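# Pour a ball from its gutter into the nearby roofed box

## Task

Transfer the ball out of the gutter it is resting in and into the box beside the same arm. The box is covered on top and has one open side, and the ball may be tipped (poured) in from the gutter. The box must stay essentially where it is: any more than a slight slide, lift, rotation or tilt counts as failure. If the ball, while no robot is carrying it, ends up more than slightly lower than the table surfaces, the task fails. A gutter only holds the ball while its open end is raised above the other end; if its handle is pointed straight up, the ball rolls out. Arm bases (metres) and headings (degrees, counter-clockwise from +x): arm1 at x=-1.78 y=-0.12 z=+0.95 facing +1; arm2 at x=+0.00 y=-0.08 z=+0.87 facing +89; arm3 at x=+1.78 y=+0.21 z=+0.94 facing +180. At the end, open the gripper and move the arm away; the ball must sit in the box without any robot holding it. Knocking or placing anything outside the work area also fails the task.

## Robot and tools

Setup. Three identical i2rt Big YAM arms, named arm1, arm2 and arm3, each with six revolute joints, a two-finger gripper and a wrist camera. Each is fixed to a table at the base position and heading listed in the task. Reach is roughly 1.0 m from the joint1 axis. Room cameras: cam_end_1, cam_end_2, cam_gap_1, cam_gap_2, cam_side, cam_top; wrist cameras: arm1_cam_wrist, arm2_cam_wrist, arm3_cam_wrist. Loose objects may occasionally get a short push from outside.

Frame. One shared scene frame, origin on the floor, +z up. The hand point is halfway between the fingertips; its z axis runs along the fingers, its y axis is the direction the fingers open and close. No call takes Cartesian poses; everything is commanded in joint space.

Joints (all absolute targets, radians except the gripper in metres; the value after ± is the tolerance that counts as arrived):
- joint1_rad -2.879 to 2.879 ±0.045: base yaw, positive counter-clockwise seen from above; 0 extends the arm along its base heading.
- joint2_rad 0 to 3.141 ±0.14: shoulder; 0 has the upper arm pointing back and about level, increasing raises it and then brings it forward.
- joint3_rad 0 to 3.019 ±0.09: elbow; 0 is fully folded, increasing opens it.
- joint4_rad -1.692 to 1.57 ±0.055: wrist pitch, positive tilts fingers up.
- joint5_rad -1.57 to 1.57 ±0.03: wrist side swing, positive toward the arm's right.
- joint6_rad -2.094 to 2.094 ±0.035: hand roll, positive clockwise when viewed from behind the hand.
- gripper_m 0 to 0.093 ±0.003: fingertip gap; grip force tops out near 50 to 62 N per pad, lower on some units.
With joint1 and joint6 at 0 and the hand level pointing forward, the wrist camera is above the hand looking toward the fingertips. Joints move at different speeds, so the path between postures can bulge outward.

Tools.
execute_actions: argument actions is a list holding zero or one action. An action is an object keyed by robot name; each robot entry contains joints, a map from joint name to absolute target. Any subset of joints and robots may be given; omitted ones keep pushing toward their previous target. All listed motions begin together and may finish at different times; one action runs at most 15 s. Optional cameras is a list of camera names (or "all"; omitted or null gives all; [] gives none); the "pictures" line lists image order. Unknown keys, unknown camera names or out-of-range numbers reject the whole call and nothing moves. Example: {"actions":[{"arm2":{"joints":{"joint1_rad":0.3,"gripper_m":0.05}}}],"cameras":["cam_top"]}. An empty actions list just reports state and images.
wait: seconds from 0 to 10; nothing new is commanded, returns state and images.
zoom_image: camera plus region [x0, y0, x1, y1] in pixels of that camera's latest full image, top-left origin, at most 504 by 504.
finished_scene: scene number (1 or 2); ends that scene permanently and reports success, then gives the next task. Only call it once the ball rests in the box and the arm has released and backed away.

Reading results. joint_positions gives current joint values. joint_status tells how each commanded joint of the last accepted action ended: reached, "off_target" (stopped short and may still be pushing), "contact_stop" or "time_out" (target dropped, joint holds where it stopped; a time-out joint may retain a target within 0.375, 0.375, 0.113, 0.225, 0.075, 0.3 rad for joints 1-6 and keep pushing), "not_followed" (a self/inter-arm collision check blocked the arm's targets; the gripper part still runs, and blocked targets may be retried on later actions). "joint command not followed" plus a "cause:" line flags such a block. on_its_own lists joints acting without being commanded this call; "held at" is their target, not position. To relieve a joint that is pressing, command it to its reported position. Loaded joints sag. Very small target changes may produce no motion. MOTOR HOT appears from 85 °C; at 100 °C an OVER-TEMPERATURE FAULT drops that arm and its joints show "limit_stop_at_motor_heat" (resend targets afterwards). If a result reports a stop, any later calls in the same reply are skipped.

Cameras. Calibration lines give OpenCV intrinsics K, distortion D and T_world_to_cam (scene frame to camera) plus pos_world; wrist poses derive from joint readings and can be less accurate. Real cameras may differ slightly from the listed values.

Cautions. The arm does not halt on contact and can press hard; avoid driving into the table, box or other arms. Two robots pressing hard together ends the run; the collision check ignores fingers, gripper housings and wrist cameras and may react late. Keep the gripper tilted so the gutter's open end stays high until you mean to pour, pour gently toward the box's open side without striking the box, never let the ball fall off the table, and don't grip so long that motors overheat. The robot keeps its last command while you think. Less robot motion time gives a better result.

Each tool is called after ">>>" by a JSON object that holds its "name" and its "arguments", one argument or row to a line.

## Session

>>> {"name": "execute_actions", "arguments": {
  "actions": []
}}

Scene clock: 0.00 s.
arm1.joint_positions: joint1_rad=-0.520 joint2_rad=+0.516 joint3_rad=+1.574 joint4_rad=-1.309 joint5_rad=-0.138 joint6_rad=+0.287 gripper_m=+0.094
arm1.joint_status: not commanded
arm1.hand: x=-1.6318 y=-0.1687 z=+1.5948 quat_wxyz=(-0.612, -0.261, -0.747, +0.014) (m; scene frame)
arm2.joint_positions: joint1_rad=+0.514 joint2_rad=+0.480 joint3_rad=+1.378 joint4_rad=-1.486 joint5_rad=-0.235 joint6_rad=-0.435 gripper_m=+0.094
arm2.joint_status: not commanded
arm2.hand: x=-0.1154 y=+0.0399 z=+1.4008 quat_wxyz=(-0.247, +0.851, -0.218, -0.409) (m; scene frame)
arm3.joint_positions: joint1_rad=-0.229 joint2_rad=+0.505 joint3_rad=+1.430 joint4_rad=-1.214 joint5_rad=-0.019 joint6_rad=-0.477 gripper_m=+0.094
arm3.joint_status: not commanded
arm3.hand: x=+1.5940 y=+0.2558 z=+1.5427 quat_wxyz=(-0.201, +0.796, +0.102, -0.562) (m; scene frame)
pictures: arm1_cam_wrist, arm2_cam_wrist, arm3_cam_wrist, cam_end_1, cam_end_2, cam_gap_1, cam_gap_2, cam_side, cam_top
camera_calibration (this result's frames):
arm1_cam_wrist: T_world_to_cam=[[-0.411488, -0.86056, -0.300189, -0.339242], [-0.620384, 0.50575, -0.59945, 0.0360566], [0.667684, -0.0604345, -0.741988, 2.38432], [0, 0, 0, 1]] pos_world=[-1.7092, -0.166079, 1.68891]
arm2_cam_wrist: T_world_to_cam=[[0.569163, 0.782914, 0.251196, -0.315908], [0.809756, -0.480729, -0.336445, 0.59193], [-0.142651, 0.394899, -0.907582, 1.36391], [0, 0, 0, 1]] pos_world=[-0.104953, -0.00672214, 1.51637]
arm3_cam_wrist: T_world_to_cam=[[0.0754937, 0.89672, 0.436113, -1.02159], [0.832984, 0.1837, -0.521912, -0.56896], [-0.548123, 0.402676, -0.733085, 2.02436], [0, 0, 0, 1]] pos_world=[1.66065, 0.205438, 1.63261]
Images, in order (width x height): arm1_cam_wrist 616x616, arm2_cam_wrist 616x616, arm3_cam_wrist 616x616, cam_end_1 504x504, cam_end_2 504x504, cam_gap_1 504x504, cam_gap_2 504x504, cam_side 504x504, cam_top 504x504.

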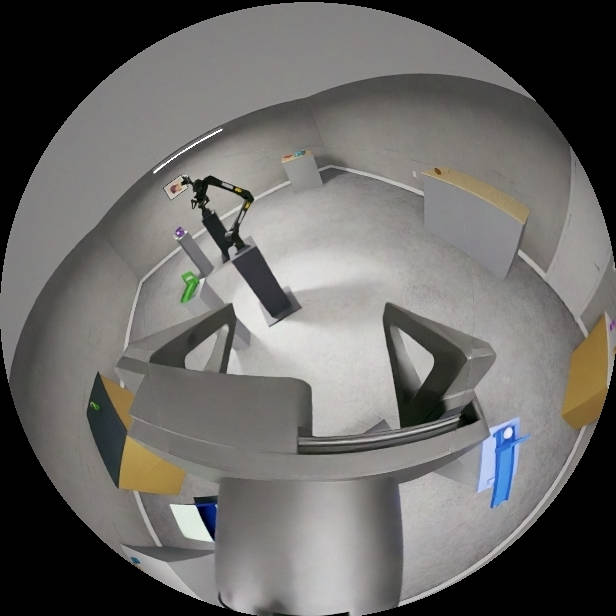

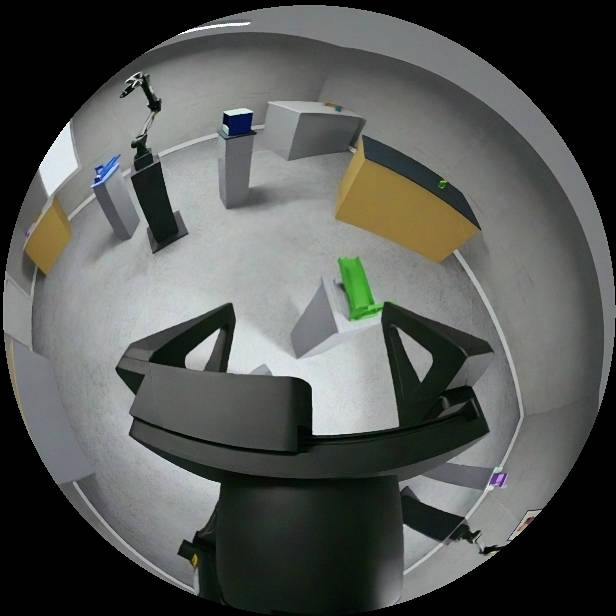

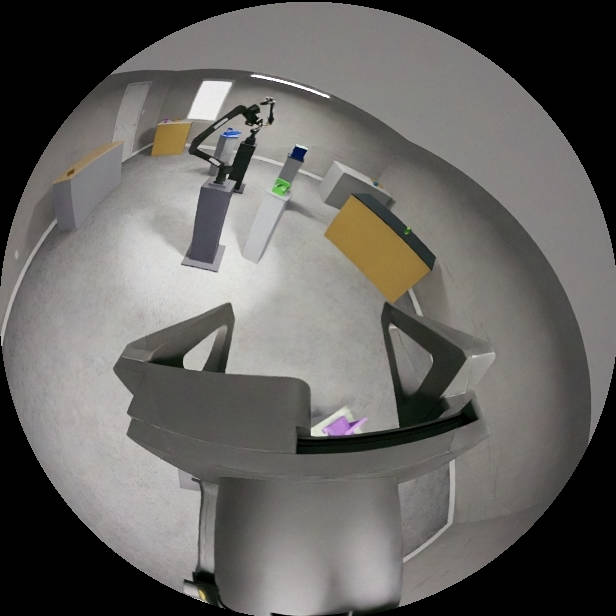

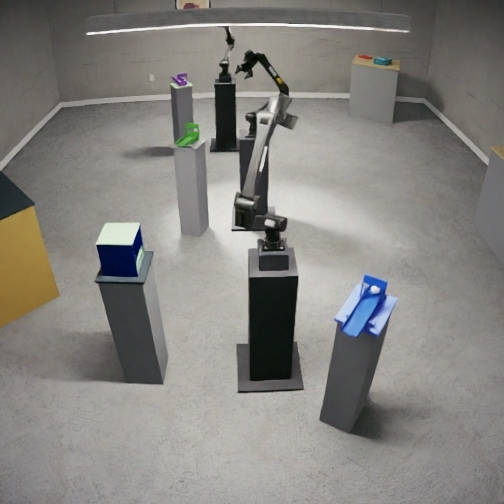

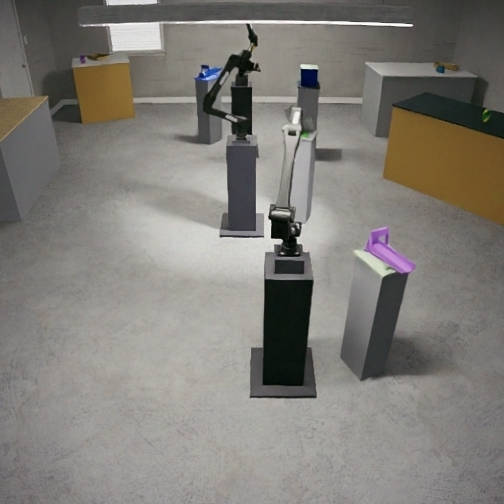

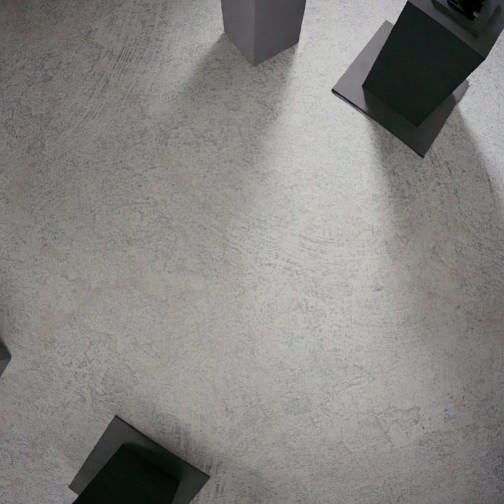

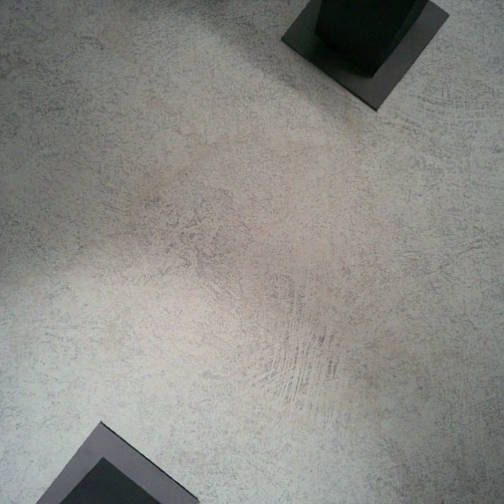

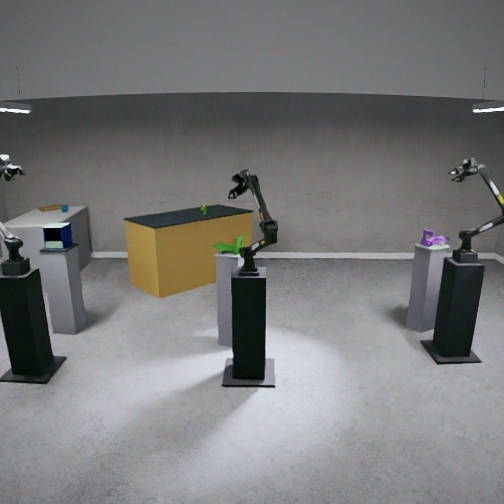

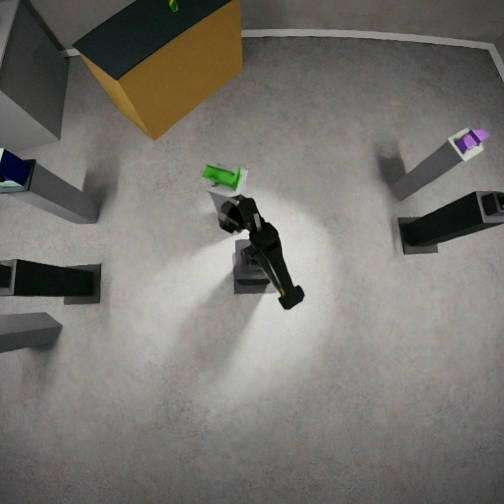

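>>> {"name": "zoom_image", "arguments": {
  "camera": "cam_end_1",
  "region": [320, 260, 420, 350]
}}

>>> {"name": "zoom_image", "arguments": {
  "camera": "cam_end_1",
  "region": [80, 210, 180, 300]
}}

>>> {"name": "zoom_image", "arguments": {
  "camera": "cam_side",
  "region": [20, 200, 110, 280]
}}

>>> {"name": "zoom_image", "arguments": {
  "camera": "arm1_cam_wrist",
  "region": [440, 390, 580, 530]
}}

Region (320, 260, 420, 350) of cam_end_1's 504x504 image, scaled by 5.040, with more detail than that image has; it fills the top 454 rows of this view, and the rest is white.

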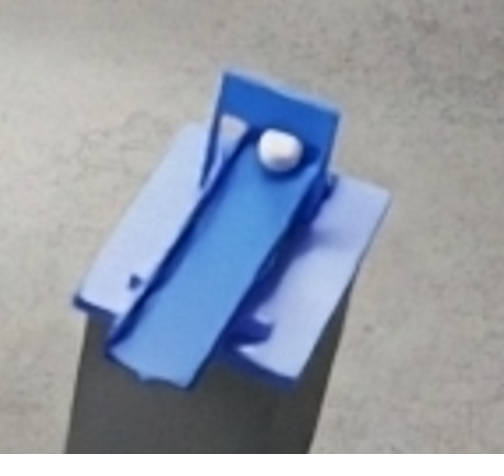

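Region (80, 210, 180, 300) of cam_end_1's 504x504 image, scaled by 5.040, with more detail than that image has; it fills the top 454 rows of this view, and the rest is white.

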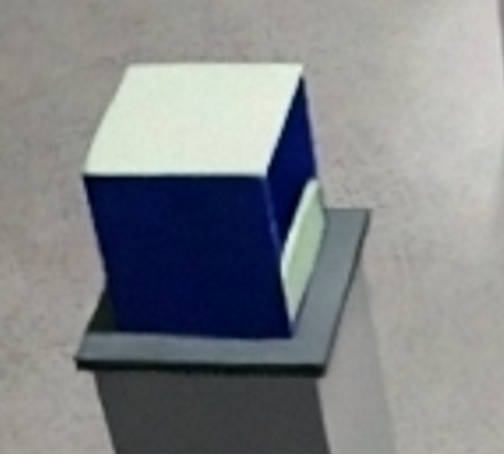

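Region (20, 200, 110, 280) of cam_side's 504x504 image, scaled by 5.600, with more detail than that image has.

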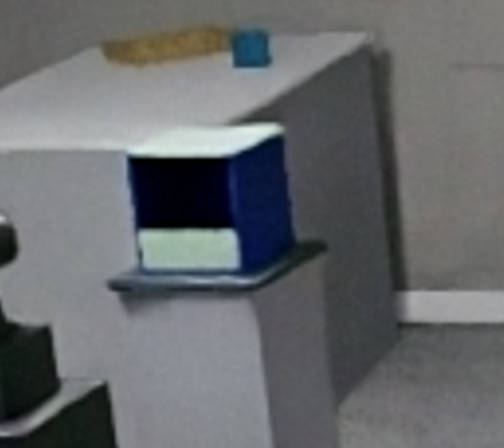

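Region (440, 390, 580, 530) of arm1_cam_wrist's 616x616 image, scaled by 3.600, with more detail than that image has.

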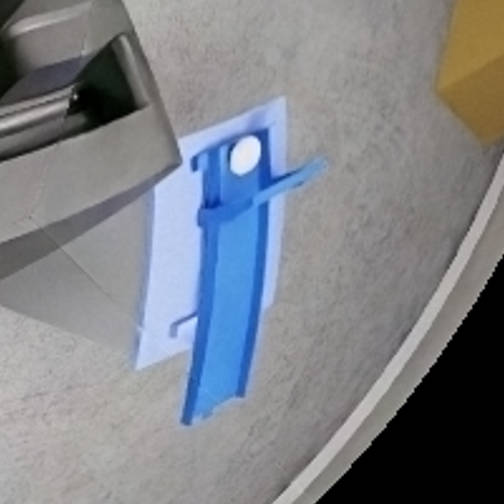

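>>> {"name": "execute_actions", "arguments": {
  "actions": [
    {"arm1":{"joints":{"joint1_rad":-2.24,"joint2_rad":1.74,"joint3_rad":1.88,"joint4_rad":-1.55,"joint5_rad":0.15,"joint6_rad":0.1}}}
  ],
  "cameras": ["arm1_cam_wrist", "cam_end_1"]
}}

Scene clock: 63.67 s.
arm1.joint_positions: joint1_rad=-2.242 joint2_rad=+1.767 joint3_rad=+1.853 joint4_rad=-1.540 joint5_rad=+0.152 joint6_rad=+0.114 gripper_m=+0.094
arm1.joint_status: all done
arm1.hand: x=-2.1447 y=-0.5580 z=+1.2320 quat_wxyz=(+0.036, -0.917, -0.386, +0.093) (m; scene frame)
arm2.joint_positions: joint1_rad=+0.514 joint2_rad=+0.480 joint3_rad=+1.378 joint4_rad=-1.486 joint5_rad=-0.235 joint6_rad=-0.435 gripper_m=+0.094
arm2.joint_status: not commanded
arm2.hand: x=-0.1154 y=+0.0399 z=+1.4008 quat_wxyz=(-0.247, +0.851, -0.218, -0.409) (m; scene frame)
arm3.joint_positions: joint1_rad=-0.229 joint2_rad=+0.505 joint3_rad=+1.430 joint4_rad=-1.214 joint5_rad=-0.019 joint6_rad=-0.477 gripper_m=+0.094
arm3.joint_status: not commanded
arm3.hand: x=+1.5940 y=+0.2558 z=+1.5427 quat_wxyz=(-0.201, +0.796, +0.102, -0.562) (m; scene frame)
pictures: arm1_cam_wrist, cam_end_1
camera_calibration (this result's frames):
arm1_cam_wrist: T_world_to_cam=[[-0.698135, 0.701916, 0.141142, -1.28079], [0.675154, 0.579815, 0.456049, 1.21674], [0.238272, 0.413677, -0.878691, 1.94603], [0, 0, 0, 1]] pos_world=[-2.17933, -0.611507, 1.33584]
Images, in order (width x height): arm1_cam_wrist 616x616, cam_end_1 504x504.

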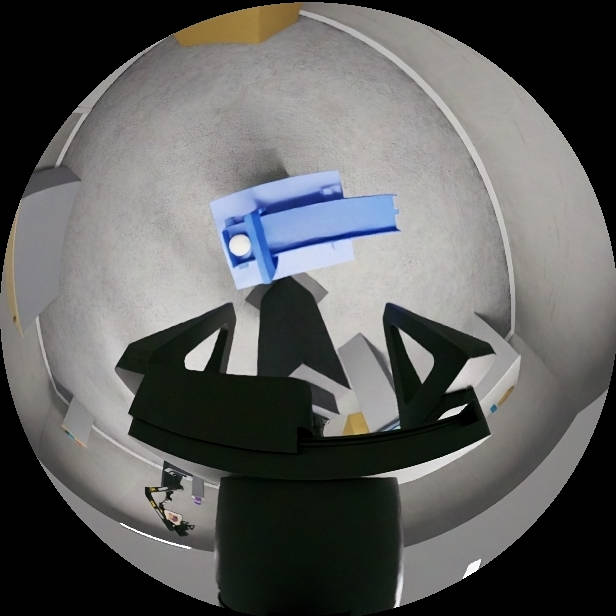

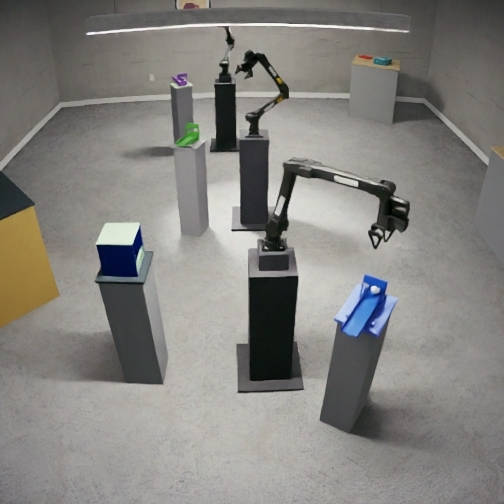

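>>> {"name": "zoom_image", "arguments": {
  "camera": "arm1_cam_wrist",
  "region": [200, 160, 420, 300]
}}

Region (200, 160, 420, 300) of arm1_cam_wrist's 616x616 image, scaled by 2.291, with more detail than that image has; it fills the top 321 rows of this view, and the rest is white.

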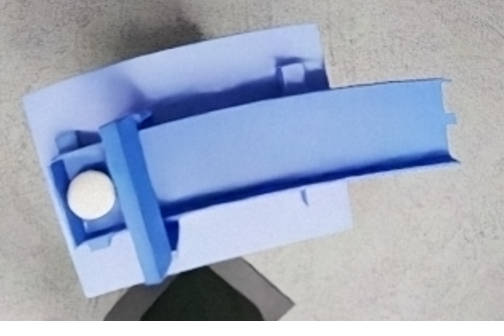

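>>> {"name": "zoom_image", "arguments": {
  "camera": "arm1_cam_wrist",
  "region": [215, 200, 305, 290]
}}

Region (215, 200, 305, 290) of arm1_cam_wrist's 616x616 image, scaled by 5.600, with more detail than that image has.

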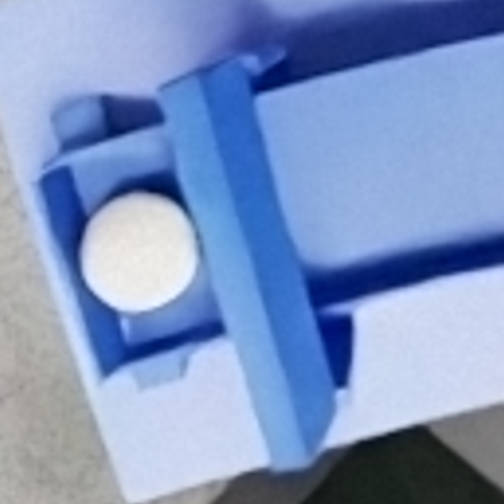

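>>> {"name": "execute_actions", "arguments": {
  "actions": [
    {"arm1":{"joints":{"joint1_rad":-2.171,"joint2_rad":1.865,"joint3_rad":1.73,"joint4_rad":-1.42,"joint5_rad":0.16,"joint6_rad":0.0,"gripper_m":0.065}}}
  ],
  "cameras": ["arm1_cam_wrist", "cam_end_1"]
}}

Scene clock: 120.77 s.
arm1.joint_positions: joint1_rad=-2.164 joint2_rad=+1.869 joint3_rad=+1.718 joint4_rad=-1.431 joint5_rad=+0.160 joint6_rad=+0.016 gripper_m=+0.065
arm1.joint_status: all done
arm1.hand: x=-2.1126 y=-0.5867 z=+1.1243 quat_wxyz=(+0.071, -0.879, -0.470, +0.039) (m; scene frame)
arm2.joint_positions: joint1_rad=+0.514 joint2_rad=+0.480 joint3_rad=+1.378 joint4_rad=-1.486 joint5_rad=-0.235 joint6_rad=-0.435 gripper_m=+0.094
arm2.joint_status: not commanded
arm2.hand: x=-0.1154 y=+0.0399 z=+1.4008 quat_wxyz=(-0.247, +0.851, -0.218, -0.409) (m; scene frame)
arm3.joint_positions: joint1_rad=-0.229 joint2_rad=+0.505 joint3_rad=+1.430 joint4_rad=-1.214 joint5_rad=-0.019 joint6_rad=-0.477 gripper_m=+0.094
arm3.joint_status: not commanded
arm3.hand: x=+1.5940 y=+0.2558 z=+1.5427 quat_wxyz=(-0.201, +0.796, +0.102, -0.562) (m; scene frame)
pictures: arm1_cam_wrist, cam_end_1
camera_calibration (this result's frames):
arm1_cam_wrist: T_world_to_cam=[[-0.817658, 0.551124, 0.166428, -1.59249], [0.53487, 0.620293, 0.573717, 0.855928], [0.212955, 0.558121, -0.801967, 1.80062], [0, 0, 0, 1]] pos_world=[-2.14338, -0.65823, 1.21802]
Images, in order (width x height): arm1_cam_wrist 616x616, cam_end_1 504x504.

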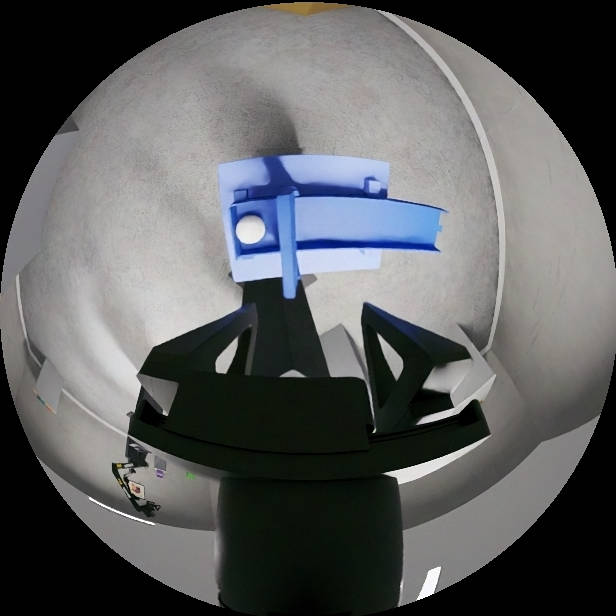

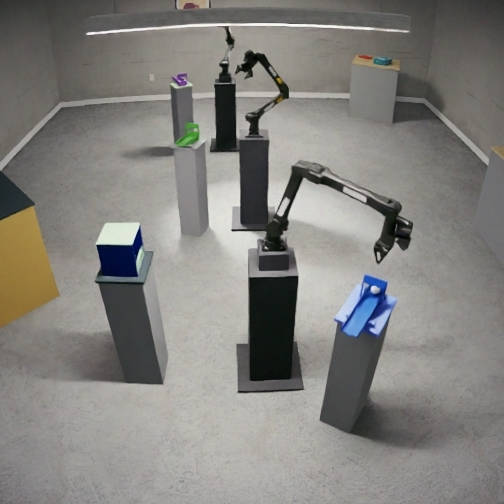

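>>> {"name": "zoom_image", "arguments": {
  "camera": "arm1_cam_wrist",
  "region": [220, 170, 350, 310]
}}

Region (220, 170, 350, 310) of arm1_cam_wrist's 616x616 image, scaled by 3.600, with more detail than that image has; it fills the left 468 columns of this view, and the rest is white.

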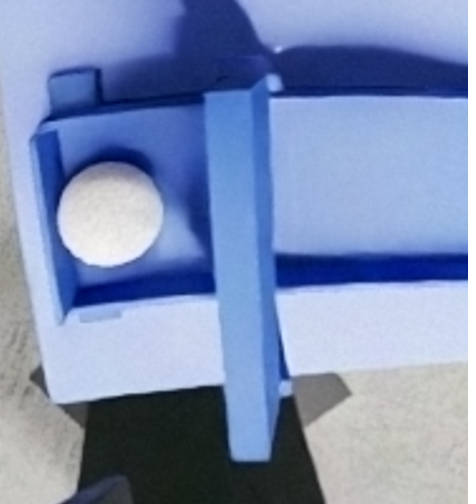

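>>> {"name": "zoom_image", "arguments": {
  "camera": "arm1_cam_wrist",
  "region": [340, 160, 470, 280]
}}

Region (340, 160, 470, 280) of arm1_cam_wrist's 616x616 image, scaled by 3.877, with more detail than that image has; it fills the top 465 rows of this view, and the rest is white.

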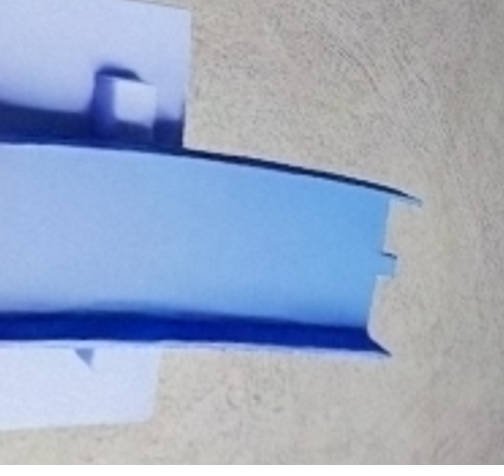

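>>> {"name": "execute_actions", "arguments": {
  "actions": [
    {"arm1":{"joints":{"joint1_rad":-2.19,"joint2_rad":1.975,"joint3_rad":1.525,"joint4_rad":-1.075,"joint5_rad":0.165,"joint6_rad":0.0}}}
  ],
  "cameras": ["arm1_cam_wrist", "cam_end_1"]
}}

Scene clock: 190.70 s.
arm1.joint_positions: joint1_rad=-2.188 joint2_rad=+1.983 joint3_rad=+1.510 joint4_rad=-1.086 joint5_rad=+0.163 joint6_rad=+0.016 gripper_m=+0.065
arm1.joint_status: all done
arm1.hand: x=-2.1285 y=-0.5837 z=+0.9855 quat_wxyz=(+0.068, -0.885, -0.458, +0.049) (m; scene frame)
arm2.joint_positions: joint1_rad=+0.514 joint2_rad=+0.480 joint3_rad=+1.378 joint4_rad=-1.486 joint5_rad=-0.235 joint6_rad=-0.435 gripper_m=+0.094
arm2.joint_status: not commanded
arm2.hand: x=-0.1154 y=+0.0399 z=+1.4008 quat_wxyz=(-0.247, +0.851, -0.218, -0.409) (m; scene frame)
arm3.joint_positions: joint1_rad=-0.229 joint2_rad=+0.505 joint3_rad=+1.430 joint4_rad=-1.214 joint5_rad=-0.019 joint6_rad=-0.477 gripper_m=+0.094
arm3.joint_status: not commanded
arm3.hand: x=+1.5940 y=+0.2558 z=+1.5427 quat_wxyz=(-0.201, +0.796, +0.102, -0.562) (m; scene frame)
pictures: arm1_cam_wrist, cam_end_1
camera_calibration (this result's frames):
arm1_cam_wrist: T_world_to_cam=[[-0.801787, 0.573077, 0.169471, -1.54045], [0.558187, 0.616859, 0.554899, 1.00834], [0.21346, 0.539507, -0.814473, 1.6936], [0, 0, 0, 1]] pos_world=[-2.15947, -0.652919, 1.08092]
Images, in order (width x height): arm1_cam_wrist 616x616, cam_end_1 504x504.

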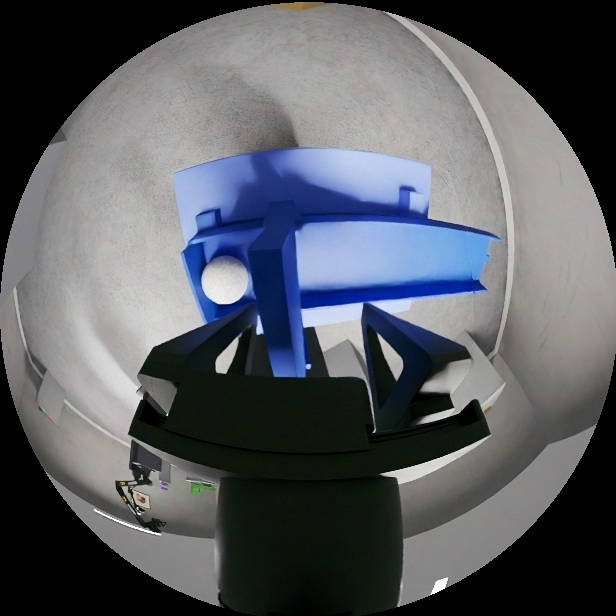

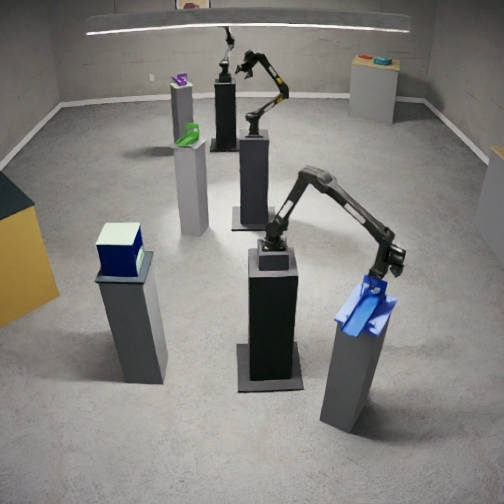

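>>> {"name": "execute_actions", "arguments": {
  "actions": [
    {"arm1":{"joints":{"joint1_rad":-2.168,"joint2_rad":2.015}}}
  ],
  "cameras": ["arm1_cam_wrist"]
}}

Scene clock: 200.33 s.
arm1.joint_positions: joint1_rad=-2.172 joint2_rad=+1.983 joint3_rad=+1.510 joint4_rad=-1.086 joint5_rad=+0.163 joint6_rad=+0.016 gripper_m=+0.065
arm1.joint_status: all done
arm1.hand: x=-2.1211 y=-0.5892 z=+0.9855 quat_wxyz=(+0.068, -0.881, -0.466, +0.049) (m; scene frame)
arm2.joint_positions: joint1_rad=+0.514 joint2_rad=+0.480 joint3_rad=+1.378 joint4_rad=-1.486 joint5_rad=-0.235 joint6_rad=-0.435 gripper_m=+0.094
arm2.joint_status: not commanded
arm2.hand: x=-0.1154 y=+0.0399 z=+1.4008 quat_wxyz=(-0.247, +0.851, -0.218, -0.409) (m; scene frame)
arm3.joint_positions: joint1_rad=-0.229 joint2_rad=+0.505 joint3_rad=+1.430 joint4_rad=-1.214 joint5_rad=-0.019 joint6_rad=-0.477 gripper_m=+0.094
arm3.joint_status: not commanded
arm3.hand: x=+1.5940 y=+0.2558 z=+1.5427 quat_wxyz=(-0.201, +0.796, +0.102, -0.562) (m; scene frame)
pictures: arm1_cam_wrist
camera_calibration (this result's frames):
arm1_cam_wrist: T_world_to_cam=[[-0.810846, 0.560137, 0.169631, -1.5583], [0.548293, 0.625651, 0.55492, 0.991783], [0.204701, 0.542962, -0.814426, 1.67838], [0, 0, 0, 1]] pos_world=[-2.1509, -0.658948, 1.0809]
Images, in order (width x height): arm1_cam_wrist 616x616.

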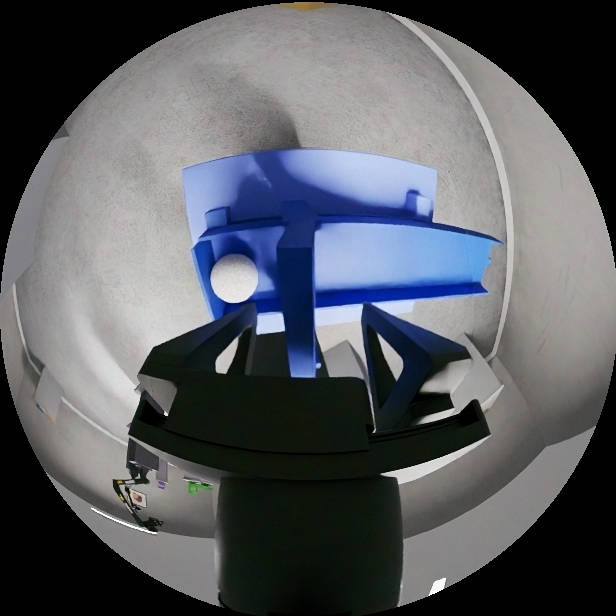

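>>> {"name": "execute_actions", "arguments": {
  "actions": [
    {"arm1":{"joints":{"joint3_rad":1.478,"joint4_rad":-1.06}}}
  ],
  "cameras": ["arm1_cam_wrist"]
}}

Scene clock: 213.60 s.
arm1.joint_positions: joint1_rad=-2.172 joint2_rad=+1.988 joint3_rad=+1.478 joint4_rad=-1.070 joint5_rad=+0.163 joint6_rad=+0.016 gripper_m=+0.065
arm1.joint_status: all done
arm1.hand: x=-2.1156 y=-0.5809 z=+0.9723 quat_wxyz=(+0.073, -0.881, -0.466, +0.041) (m; scene frame)
arm2.joint_positions: joint1_rad=+0.514 joint2_rad=+0.480 joint3_rad=+1.378 joint4_rad=-1.486 joint5_rad=-0.235 joint6_rad=-0.435 gripper_m=+0.094
arm2.joint_status: not commanded
arm2.hand: x=-0.1154 y=+0.0399 z=+1.4008 quat_wxyz=(-0.247, +0.851, -0.218, -0.409) (m; scene frame)
arm3.joint_positions: joint1_rad=-0.229 joint2_rad=+0.505 joint3_rad=+1.430 joint4_rad=-1.214 joint5_rad=-0.019 joint6_rad=-0.477 gripper_m=+0.094
arm3.joint_status: not commanded
arm3.hand: x=+1.5940 y=+0.2558 z=+1.5427 quat_wxyz=(-0.201, +0.796, +0.102, -0.562) (m; scene frame)
pictures: arm1_cam_wrist
camera_calibration (this result's frames):
arm1_cam_wrist: T_world_to_cam=[[-0.812697, 0.557316, 0.170064, -1.5623], [0.54208, 0.616099, 0.571463, 0.956106], [0.21371, 0.556615, -0.802812, 1.67766], [0, 0, 0, 1]] pos_world=[-2.1465, -0.652172, 1.06616]
Images, in order (width x height): arm1_cam_wrist 616x616.

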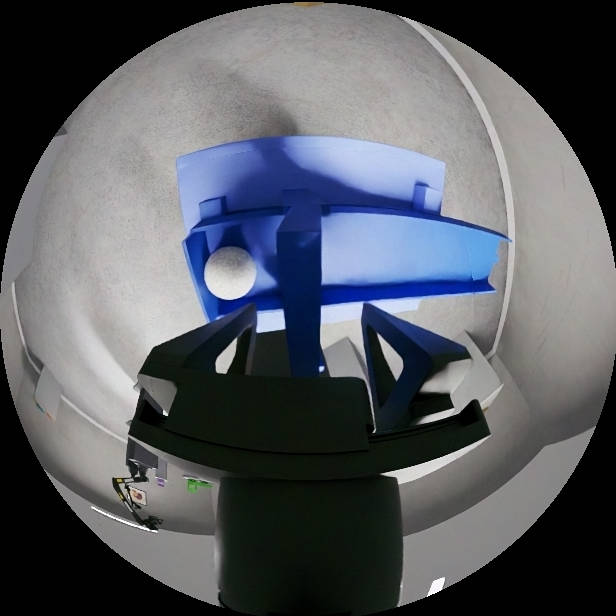

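>>> {"name": "execute_actions", "arguments": {
  "actions": [
    {"arm1":{"joints":{"joint2_rad":1.988,"gripper_m":0.0}}}
  ],
  "cameras": ["arm1_cam_wrist", "cam_end_1"]
}}

Scene clock: 220.57 s.
arm1.joint_positions: joint1_rad=-2.171 joint2_rad=+1.988 joint3_rad=+1.478 joint4_rad=-1.068 joint5_rad=+0.171 joint6_rad=+0.010 gripper_m=+0.011
arm1.joint_status: gripper_m off_target (ended at +0.011, target +0.000); the others done
arm1.hand: x=-2.1162 y=-0.5809 z=+0.9725 quat_wxyz=(+0.076, -0.879, -0.469, +0.043) (m; scene frame)
arm2.joint_positions: joint1_rad=+0.514 joint2_rad=+0.480 joint3_rad=+1.378 joint4_rad=-1.486 joint5_rad=-0.235 joint6_rad=-0.435 gripper_m=+0.094
arm2.joint_status: not commanded
arm2.hand: x=-0.1154 y=+0.0399 z=+1.4008 quat_wxyz=(-0.247, +0.851, -0.218, -0.409) (m; scene frame)
arm3.joint_positions: joint1_rad=-0.229 joint2_rad=+0.505 joint3_rad=+1.430 joint4_rad=-1.214 joint5_rad=-0.019 joint6_rad=-0.477 gripper_m=+0.094
arm3.joint_status: not commanded
arm3.hand: x=+1.5940 y=+0.2558 z=+1.5427 quat_wxyz=(-0.201, +0.796, +0.102, -0.562) (m; scene frame)
pictures: arm1_cam_wrist, cam_end_1
camera_calibration (this result's frames):
arm1_cam_wrist: T_world_to_cam=[[-0.815225, 0.551122, 0.177966, -1.57945], [0.541928, 0.617551, 0.570039, 0.958275], [0.204258, 0.561155, -0.802112, 1.65998], [0, 0, 0, 1]] pos_world=[-2.14599, -0.652822, 1.06633]
Images, in order (width x height): arm1_cam_wrist 616x616, cam_end_1 504x504.

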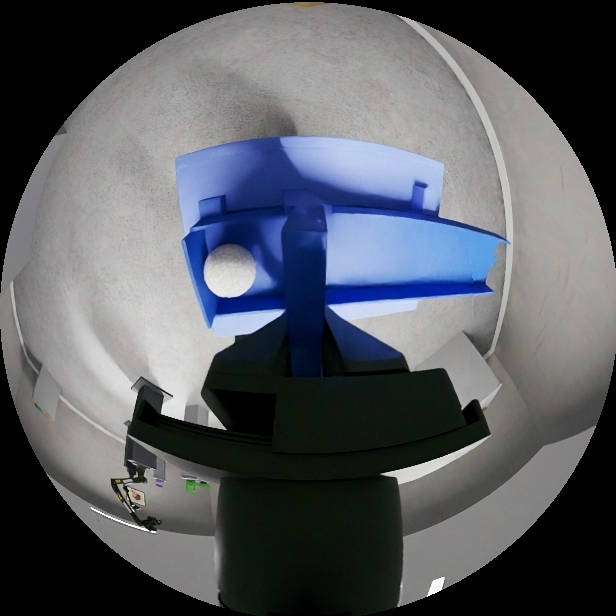

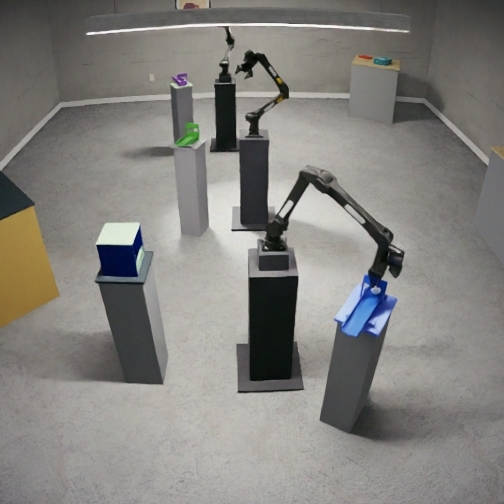

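>>> {"name": "execute_actions", "arguments": {
  "actions": [
    {"arm1":{"joints":{"joint2_rad":1.88,"joint5_rad":0.27,"gripper_m":0.0}}}
  ],
  "cameras": ["arm1_cam_wrist", "cam_end_1"]
}}

Scene clock: 332.07 s.
arm1.joint_positions: joint1_rad=-2.169 joint2_rad=+1.910 joint3_rad=+1.465 joint4_rad=-1.068 joint5_rad=+0.263 joint6_rad=+0.010 gripper_m=+0.011
arm1.joint_status: gripper_m off_target (ended at +0.011, target +0.000); the others done
arm1.hand: x=-2.1293 y=-0.5741 z=+1.0140 quat_wxyz=(+0.100, -0.876, -0.463, +0.093) (m; scene frame)
arm2.joint_positions: joint1_rad=+0.514 joint2_rad=+0.480 joint3_rad=+1.378 joint4_rad=-1.486 joint5_rad=-0.235 joint6_rad=-0.435 gripper_m=+0.094
arm2.joint_status: not commanded
arm2.hand: x=-0.1154 y=+0.0399 z=+1.4008 quat_wxyz=(-0.247, +0.851, -0.218, -0.409) (m; scene frame)
arm3.joint_positions: joint1_rad=-0.229 joint2_rad=+0.505 joint3_rad=+1.430 joint4_rad=-1.214 joint5_rad=-0.019 joint6_rad=-0.477 gripper_m=+0.094
arm3.joint_status: not commanded
arm3.hand: x=+1.5940 y=+0.2558 z=+1.5427 quat_wxyz=(-0.201, +0.796, +0.102, -0.562) (m; scene frame)
pictures: arm1_cam_wrist, cam_end_1
camera_calibration (this result's frames):
arm1_cam_wrist: T_world_to_cam=[[-0.789201, 0.553522, 0.266036, -1.63374], [0.603472, 0.61859, 0.503158, 1.13693], [0.113942, 0.557638, -0.822227, 1.51816], [0, 0, 0, 1]] pos_world=[-2.14843, -0.645564, 1.11085]
Images, in order (width x height): arm1_cam_wrist 616x616, cam_end_1 504x504.

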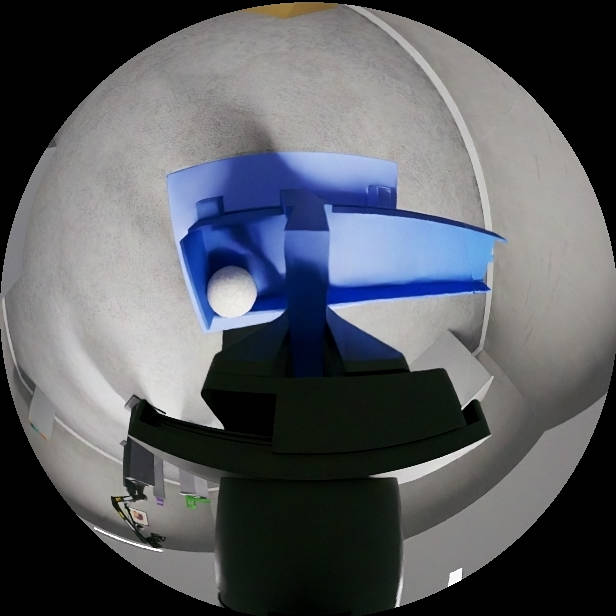

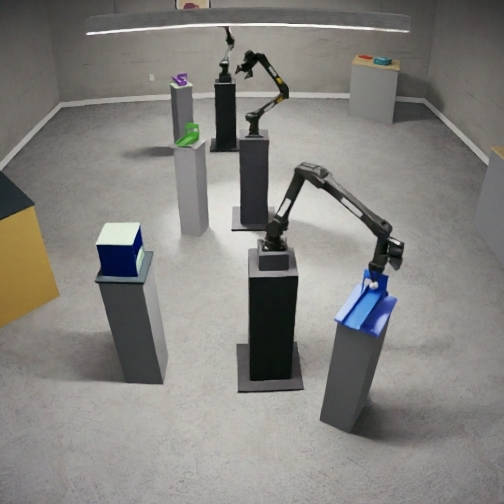

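>>> {"name": "execute_actions", "arguments": {
  "actions": [
    {"arm1":{"joints":{"joint2_rad":1.53,"joint3_rad":1.32,"joint4_rad":-1.2,"joint5_rad":0.31}}}
  ],
  "cameras": ["arm1_cam_wrist"]
}}

>>> {"name": "execute_actions", "arguments": {
  "actions": [
    {"arm1":{"joints":{"joint2_rad":0.95,"joint3_rad":0.67,"joint4_rad":-0.91,"joint5_rad":0.31}}}
  ],
  "cameras": ["arm1_cam_wrist", "cam_end_1"]
}}

Scene clock: 371.97 s.
arm1.joint_positions: joint1_rad=-2.169 joint2_rad=+1.522 joint3_rad=+1.295 joint4_rad=-1.197 joint5_rad=+0.305 joint6_rad=+0.010 gripper_m=+0.011
arm1.joint_status: all done
arm1.hand: x=-2.0835 y=-0.4921 z=+1.1430 quat_wxyz=(+0.097, -0.874, -0.454, +0.142) (m; scene frame)
arm2.joint_positions: joint1_rad=+0.514 joint2_rad=+0.480 joint3_rad=+1.378 joint4_rad=-1.486 joint5_rad=-0.235 joint6_rad=-0.435 gripper_m=+0.094
arm2.joint_status: not commanded
arm2.hand: x=-0.1154 y=+0.0399 z=+1.4008 quat_wxyz=(-0.247, +0.851, -0.218, -0.409) (m; scene frame)
arm3.joint_positions: joint1_rad=-0.229 joint2_rad=+0.505 joint3_rad=+1.430 joint4_rad=-1.214 joint5_rad=-0.019 joint6_rad=-0.477 gripper_m=+0.094
arm3.joint_status: not commanded
arm3.hand: x=+1.5940 y=+0.2558 z=+1.5427 quat_wxyz=(-0.201, +0.796, +0.102, -0.562) (m; scene frame)
pictures: arm1_cam_wrist
camera_calibration (this result's frames):
arm1_cam_wrist: T_world_to_cam=[[-0.763192, 0.571519, 0.301502, -1.65476], [0.644542, 0.640206, 0.417973, 1.18724], [0.0458563, 0.513325, -0.856968, 1.44929], [0, 0, 0, 1]] pos_world=[-2.09459, -0.558304, 1.24467]
Images, in order (width x height): arm1_cam_wrist 616x616.

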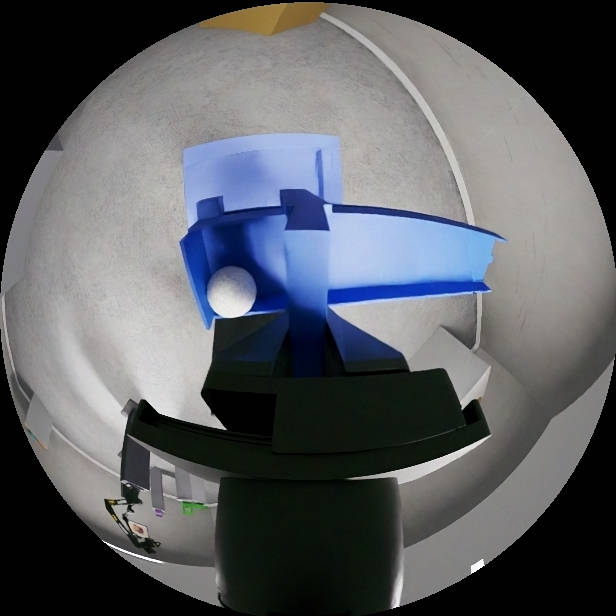

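Scene clock: 373.37 s.
arm1.joint_positions: joint1_rad=-2.169 joint2_rad=+0.965 joint3_rad=+0.649 joint4_rad=-0.930 joint5_rad=+0.305 joint6_rad=+0.010 gripper_m=+0.011
arm1.joint_status: all done
arm1.hand: x=-1.9870 y=-0.3441 z=+1.0865 quat_wxyz=(+0.054, -0.871, -0.437, +0.217) (m; scene frame)
arm2.joint_positions: joint1_rad=+0.514 joint2_rad=+0.480 joint3_rad=+1.378 joint4_rad=-1.486 joint5_rad=-0.235 joint6_rad=-0.435 gripper_m=+0.094
arm2.joint_status: not commanded
arm2.hand: x=-0.1154 y=+0.0399 z=+1.4008 quat_wxyz=(-0.247, +0.851, -0.218, -0.409) (m; scene frame)
arm3.joint_positions: joint1_rad=-0.229 joint2_rad=+0.505 joint3_rad=+1.430 joint4_rad=-1.214 joint5_rad=-0.019 joint6_rad=-0.477 gripper_m=+0.094
arm3.joint_status: not commanded
arm3.hand: x=+1.5940 y=+0.2558 z=+1.5427 quat_wxyz=(-0.201, +0.796, +0.102, -0.562) (m; scene frame)
pictures: arm1_cam_wrist, cam_end_1
camera_calibration (this result's frames):
arm1_cam_wrist: T_world_to_cam=[[-0.734952, 0.614855, 0.286004, -1.56087], [0.67688, 0.690648, 0.254635, 1.313], [-0.0409648, 0.380735, -0.923776, 1.17495], [0, 0, 0, 1]] pos_world=[-1.98777, -0.394459, 1.19747]
Images, in order (width x height): arm1_cam_wrist 616x616, cam_end_1 504x504.

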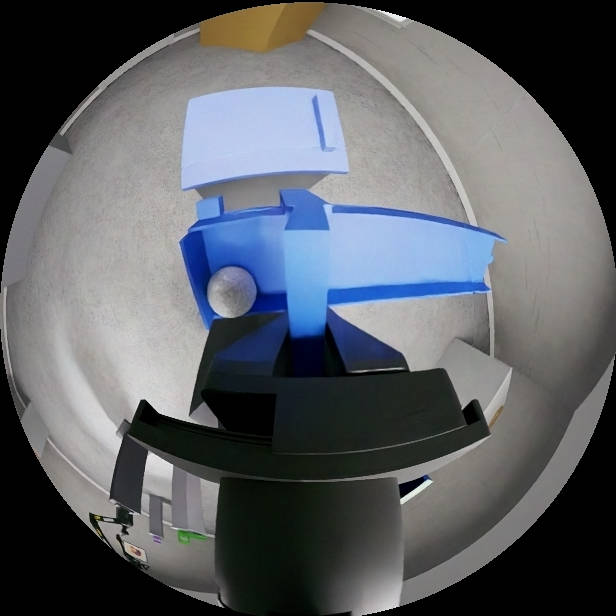

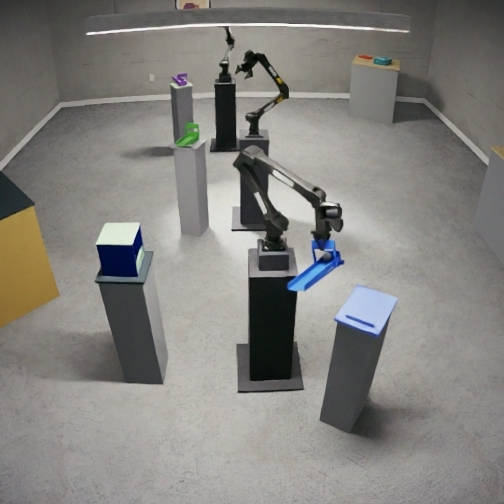

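>>> {"name": "execute_actions", "arguments": {
  "actions": [
    {"arm1":{"joints":{"joint4_rad":-0.87,"joint5_rad":0.2,"joint6_rad":-0.9}}}
  ],
  "cameras": ["arm1_cam_wrist"]
}}

>>> {"name": "execute_actions", "arguments": {
  "actions": [
    {"arm1":{"joints":{"joint5_rad":0.0,"joint6_rad":-1.571}}}
  ],
  "cameras": ["arm1_cam_wrist", "cam_end_1"]
}}

Scene clock: 394.33 s.
arm1.joint_positions: joint1_rad=-2.169 joint2_rad=+0.965 joint3_rad=+0.649 joint4_rad=-0.891 joint5_rad=+0.198 joint6_rad=-0.884 gripper_m=+0.011
arm1.joint_status: all done
arm1.hand: x=-1.9778 y=-0.3625 z=+1.0854 quat_wxyz=(+0.089, -0.593, -0.778, +0.190) (m; scene frame)
arm2.joint_positions: joint1_rad=+0.514 joint2_rad=+0.480 joint3_rad=+1.378 joint4_rad=-1.486 joint5_rad=-0.235 joint6_rad=-0.435 gripper_m=+0.094
arm2.joint_status: not commanded
arm2.hand: x=-0.1154 y=+0.0399 z=+1.4008 quat_wxyz=(-0.247, +0.851, -0.218, -0.409) (m; scene frame)
arm3.joint_positions: joint1_rad=-0.229 joint2_rad=+0.505 joint3_rad=+1.430 joint4_rad=-1.214 joint5_rad=-0.019 joint6_rad=-0.477 gripper_m=+0.094
arm3.joint_status: not commanded
arm3.hand: x=+1.5940 y=+0.2558 z=+1.5427 quat_wxyz=(-0.201, +0.796, +0.102, -0.562) (m; scene frame)
pictures: arm1_cam_wrist
camera_calibration (this result's frames):
arm1_cam_wrist: T_world_to_cam=[[-0.887683, -0.220831, 0.404045, -2.27558], [-0.0120187, 0.888305, 0.459097, -0.193042], [-0.460298, 0.402677, -0.791187, 0.215995], [0, 0, 0, 1]] pos_world=[-1.92289, -0.418014, 1.17895]
Images, in order (width x height): arm1_cam_wrist 616x616.

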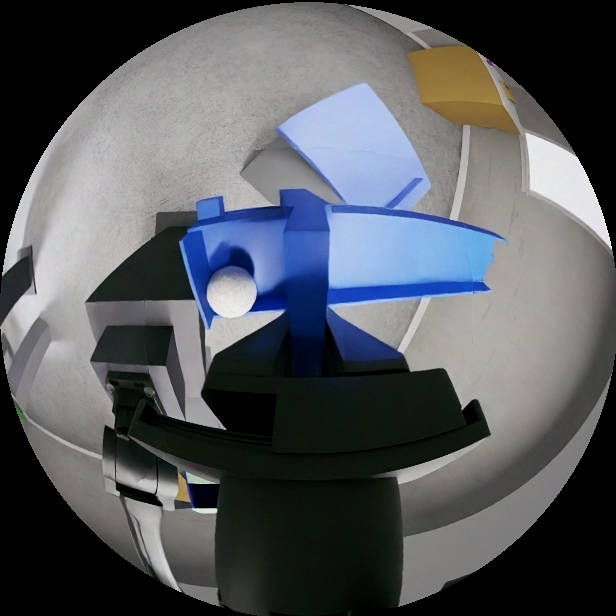

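Scene clock: 395.97 s.
arm1.joint_positions: joint1_rad=-2.169 joint2_rad=+0.965 joint3_rad=+0.649 joint4_rad=-0.890 joint5_rad=+0.002 joint6_rad=-1.555 gripper_m=+0.011
arm1.joint_status: all done
arm1.hand: x=-1.9504 y=-0.3819 z=+1.0822 quat_wxyz=(+0.054, -0.288, -0.940, +0.178) (m; scene frame)
arm2.joint_positions: joint1_rad=+0.514 joint2_rad=+0.480 joint3_rad=+1.378 joint4_rad=-1.486 joint5_rad=-0.235 joint6_rad=-0.435 gripper_m=+0.094
arm2.joint_status: not commanded
arm2.hand: x=-0.1154 y=+0.0399 z=+1.4008 quat_wxyz=(-0.247, +0.851, -0.218, -0.409) (m; scene frame)
arm3.joint_positions: joint1_rad=-0.229 joint2_rad=+0.505 joint3_rad=+1.430 joint4_rad=-1.214 joint5_rad=-0.019 joint6_rad=-0.477 gripper_m=+0.094
arm3.joint_status: not commanded
arm3.hand: x=+1.5940 y=+0.2558 z=+1.5427 quat_wxyz=(-0.201, +0.796, +0.102, -0.562) (m; scene frame)
pictures: arm1_cam_wrist, cam_end_1
camera_calibration (this result's frames):
arm1_cam_wrist: T_world_to_cam=[[-0.523515, -0.767733, 0.369484, -1.71547], [-0.551233, 0.635865, 0.540202, -1.40986], [-0.649673, 0.0791318, -0.756084, -0.297032], [0, 0, 0, 1]] pos_world=[-1.86821, -0.397039, 1.17087]
Images, in order (width x height): arm1_cam_wrist 616x616, cam_end_1 504x504.

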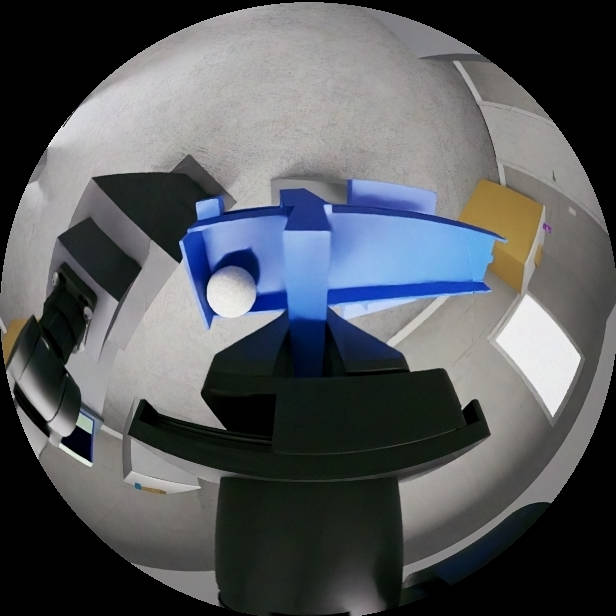

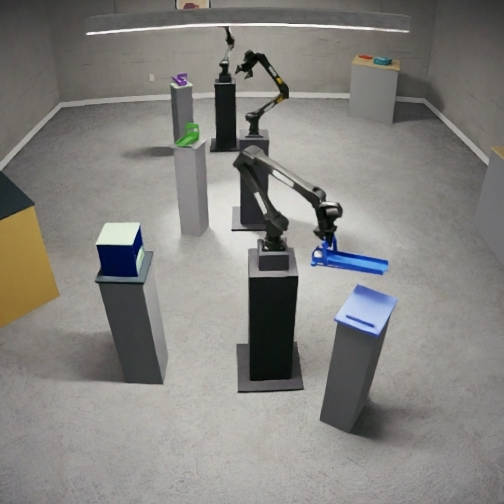

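>>> {"name": "execute_actions", "arguments": {
  "actions": [
    {"arm1":{"joints":{"joint1_rad":1.1}}}
  ],
  "cameras": ["arm1_cam_wrist", "cam_end_1", "cam_side"]
}}

Scene clock: 405.43 s.
arm1.joint_positions: joint1_rad=+1.100 joint2_rad=+0.965 joint3_rad=+0.649 joint4_rad=-0.884 joint5_rad=-0.001 joint6_rad=-1.557 gripper_m=+0.011
arm1.joint_status: all done
arm1.hand: x=-1.6419 y=+0.1619 z=+1.0766 quat_wxyz=(-0.176, +0.957, -0.227, +0.036) (m; scene frame)
arm2.joint_positions: joint1_rad=+0.514 joint2_rad=+0.480 joint3_rad=+1.378 joint4_rad=-1.486 joint5_rad=-0.235 joint6_rad=-0.435 gripper_m=+0.094
arm2.joint_status: not commanded
arm2.hand: x=-0.1154 y=+0.0399 z=+1.4008 quat_wxyz=(-0.247, +0.851, -0.218, -0.409) (m; scene frame)
arm3.joint_positions: joint1_rad=-0.229 joint2_rad=+0.505 joint3_rad=+1.430 joint4_rad=-1.214 joint5_rad=-0.019 joint6_rad=-0.477 gripper_m=+0.094
arm3.joint_status: not commanded
arm3.hand: x=+1.5940 y=+0.2558 z=+1.5427 quat_wxyz=(-0.201, +0.796, +0.102, -0.562) (m; scene frame)
pictures: arm1_cam_wrist, cam_end_1, cam_side
camera_calibration (this result's frames):
arm1_cam_wrist: T_world_to_cam=[[0.423646, 0.832472, 0.357092, 0.174984], [0.637022, -0.554067, 0.535922, 0.56568], [0.643993, 0.000434055, -0.765031, 2.00258], [0, 0, 0, 1]] pos_world=[-1.72413, 0.166886, 1.16639]
Images, in order (width x height): arm1_cam_wrist 616x616, cam_end_1 504x504, cam_side 504x504.

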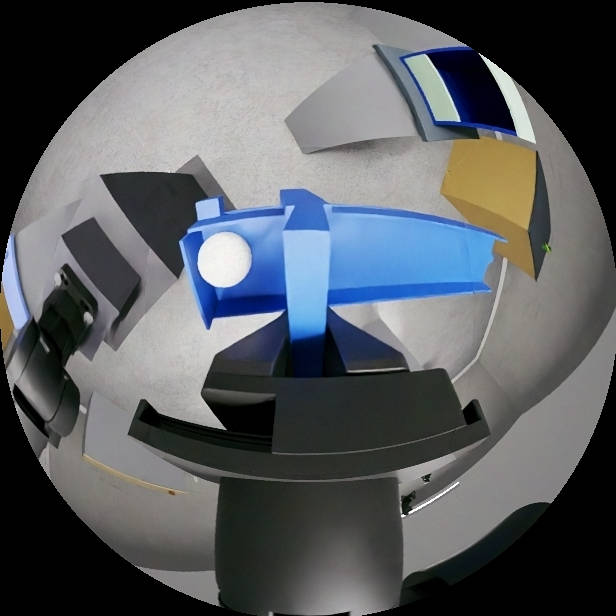

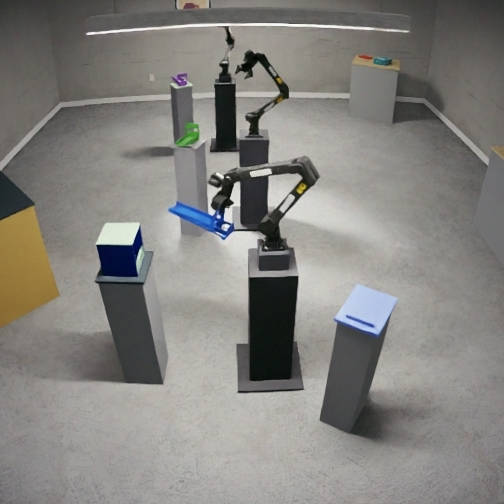

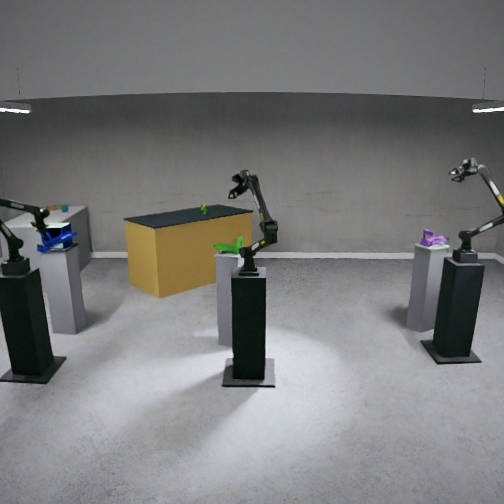

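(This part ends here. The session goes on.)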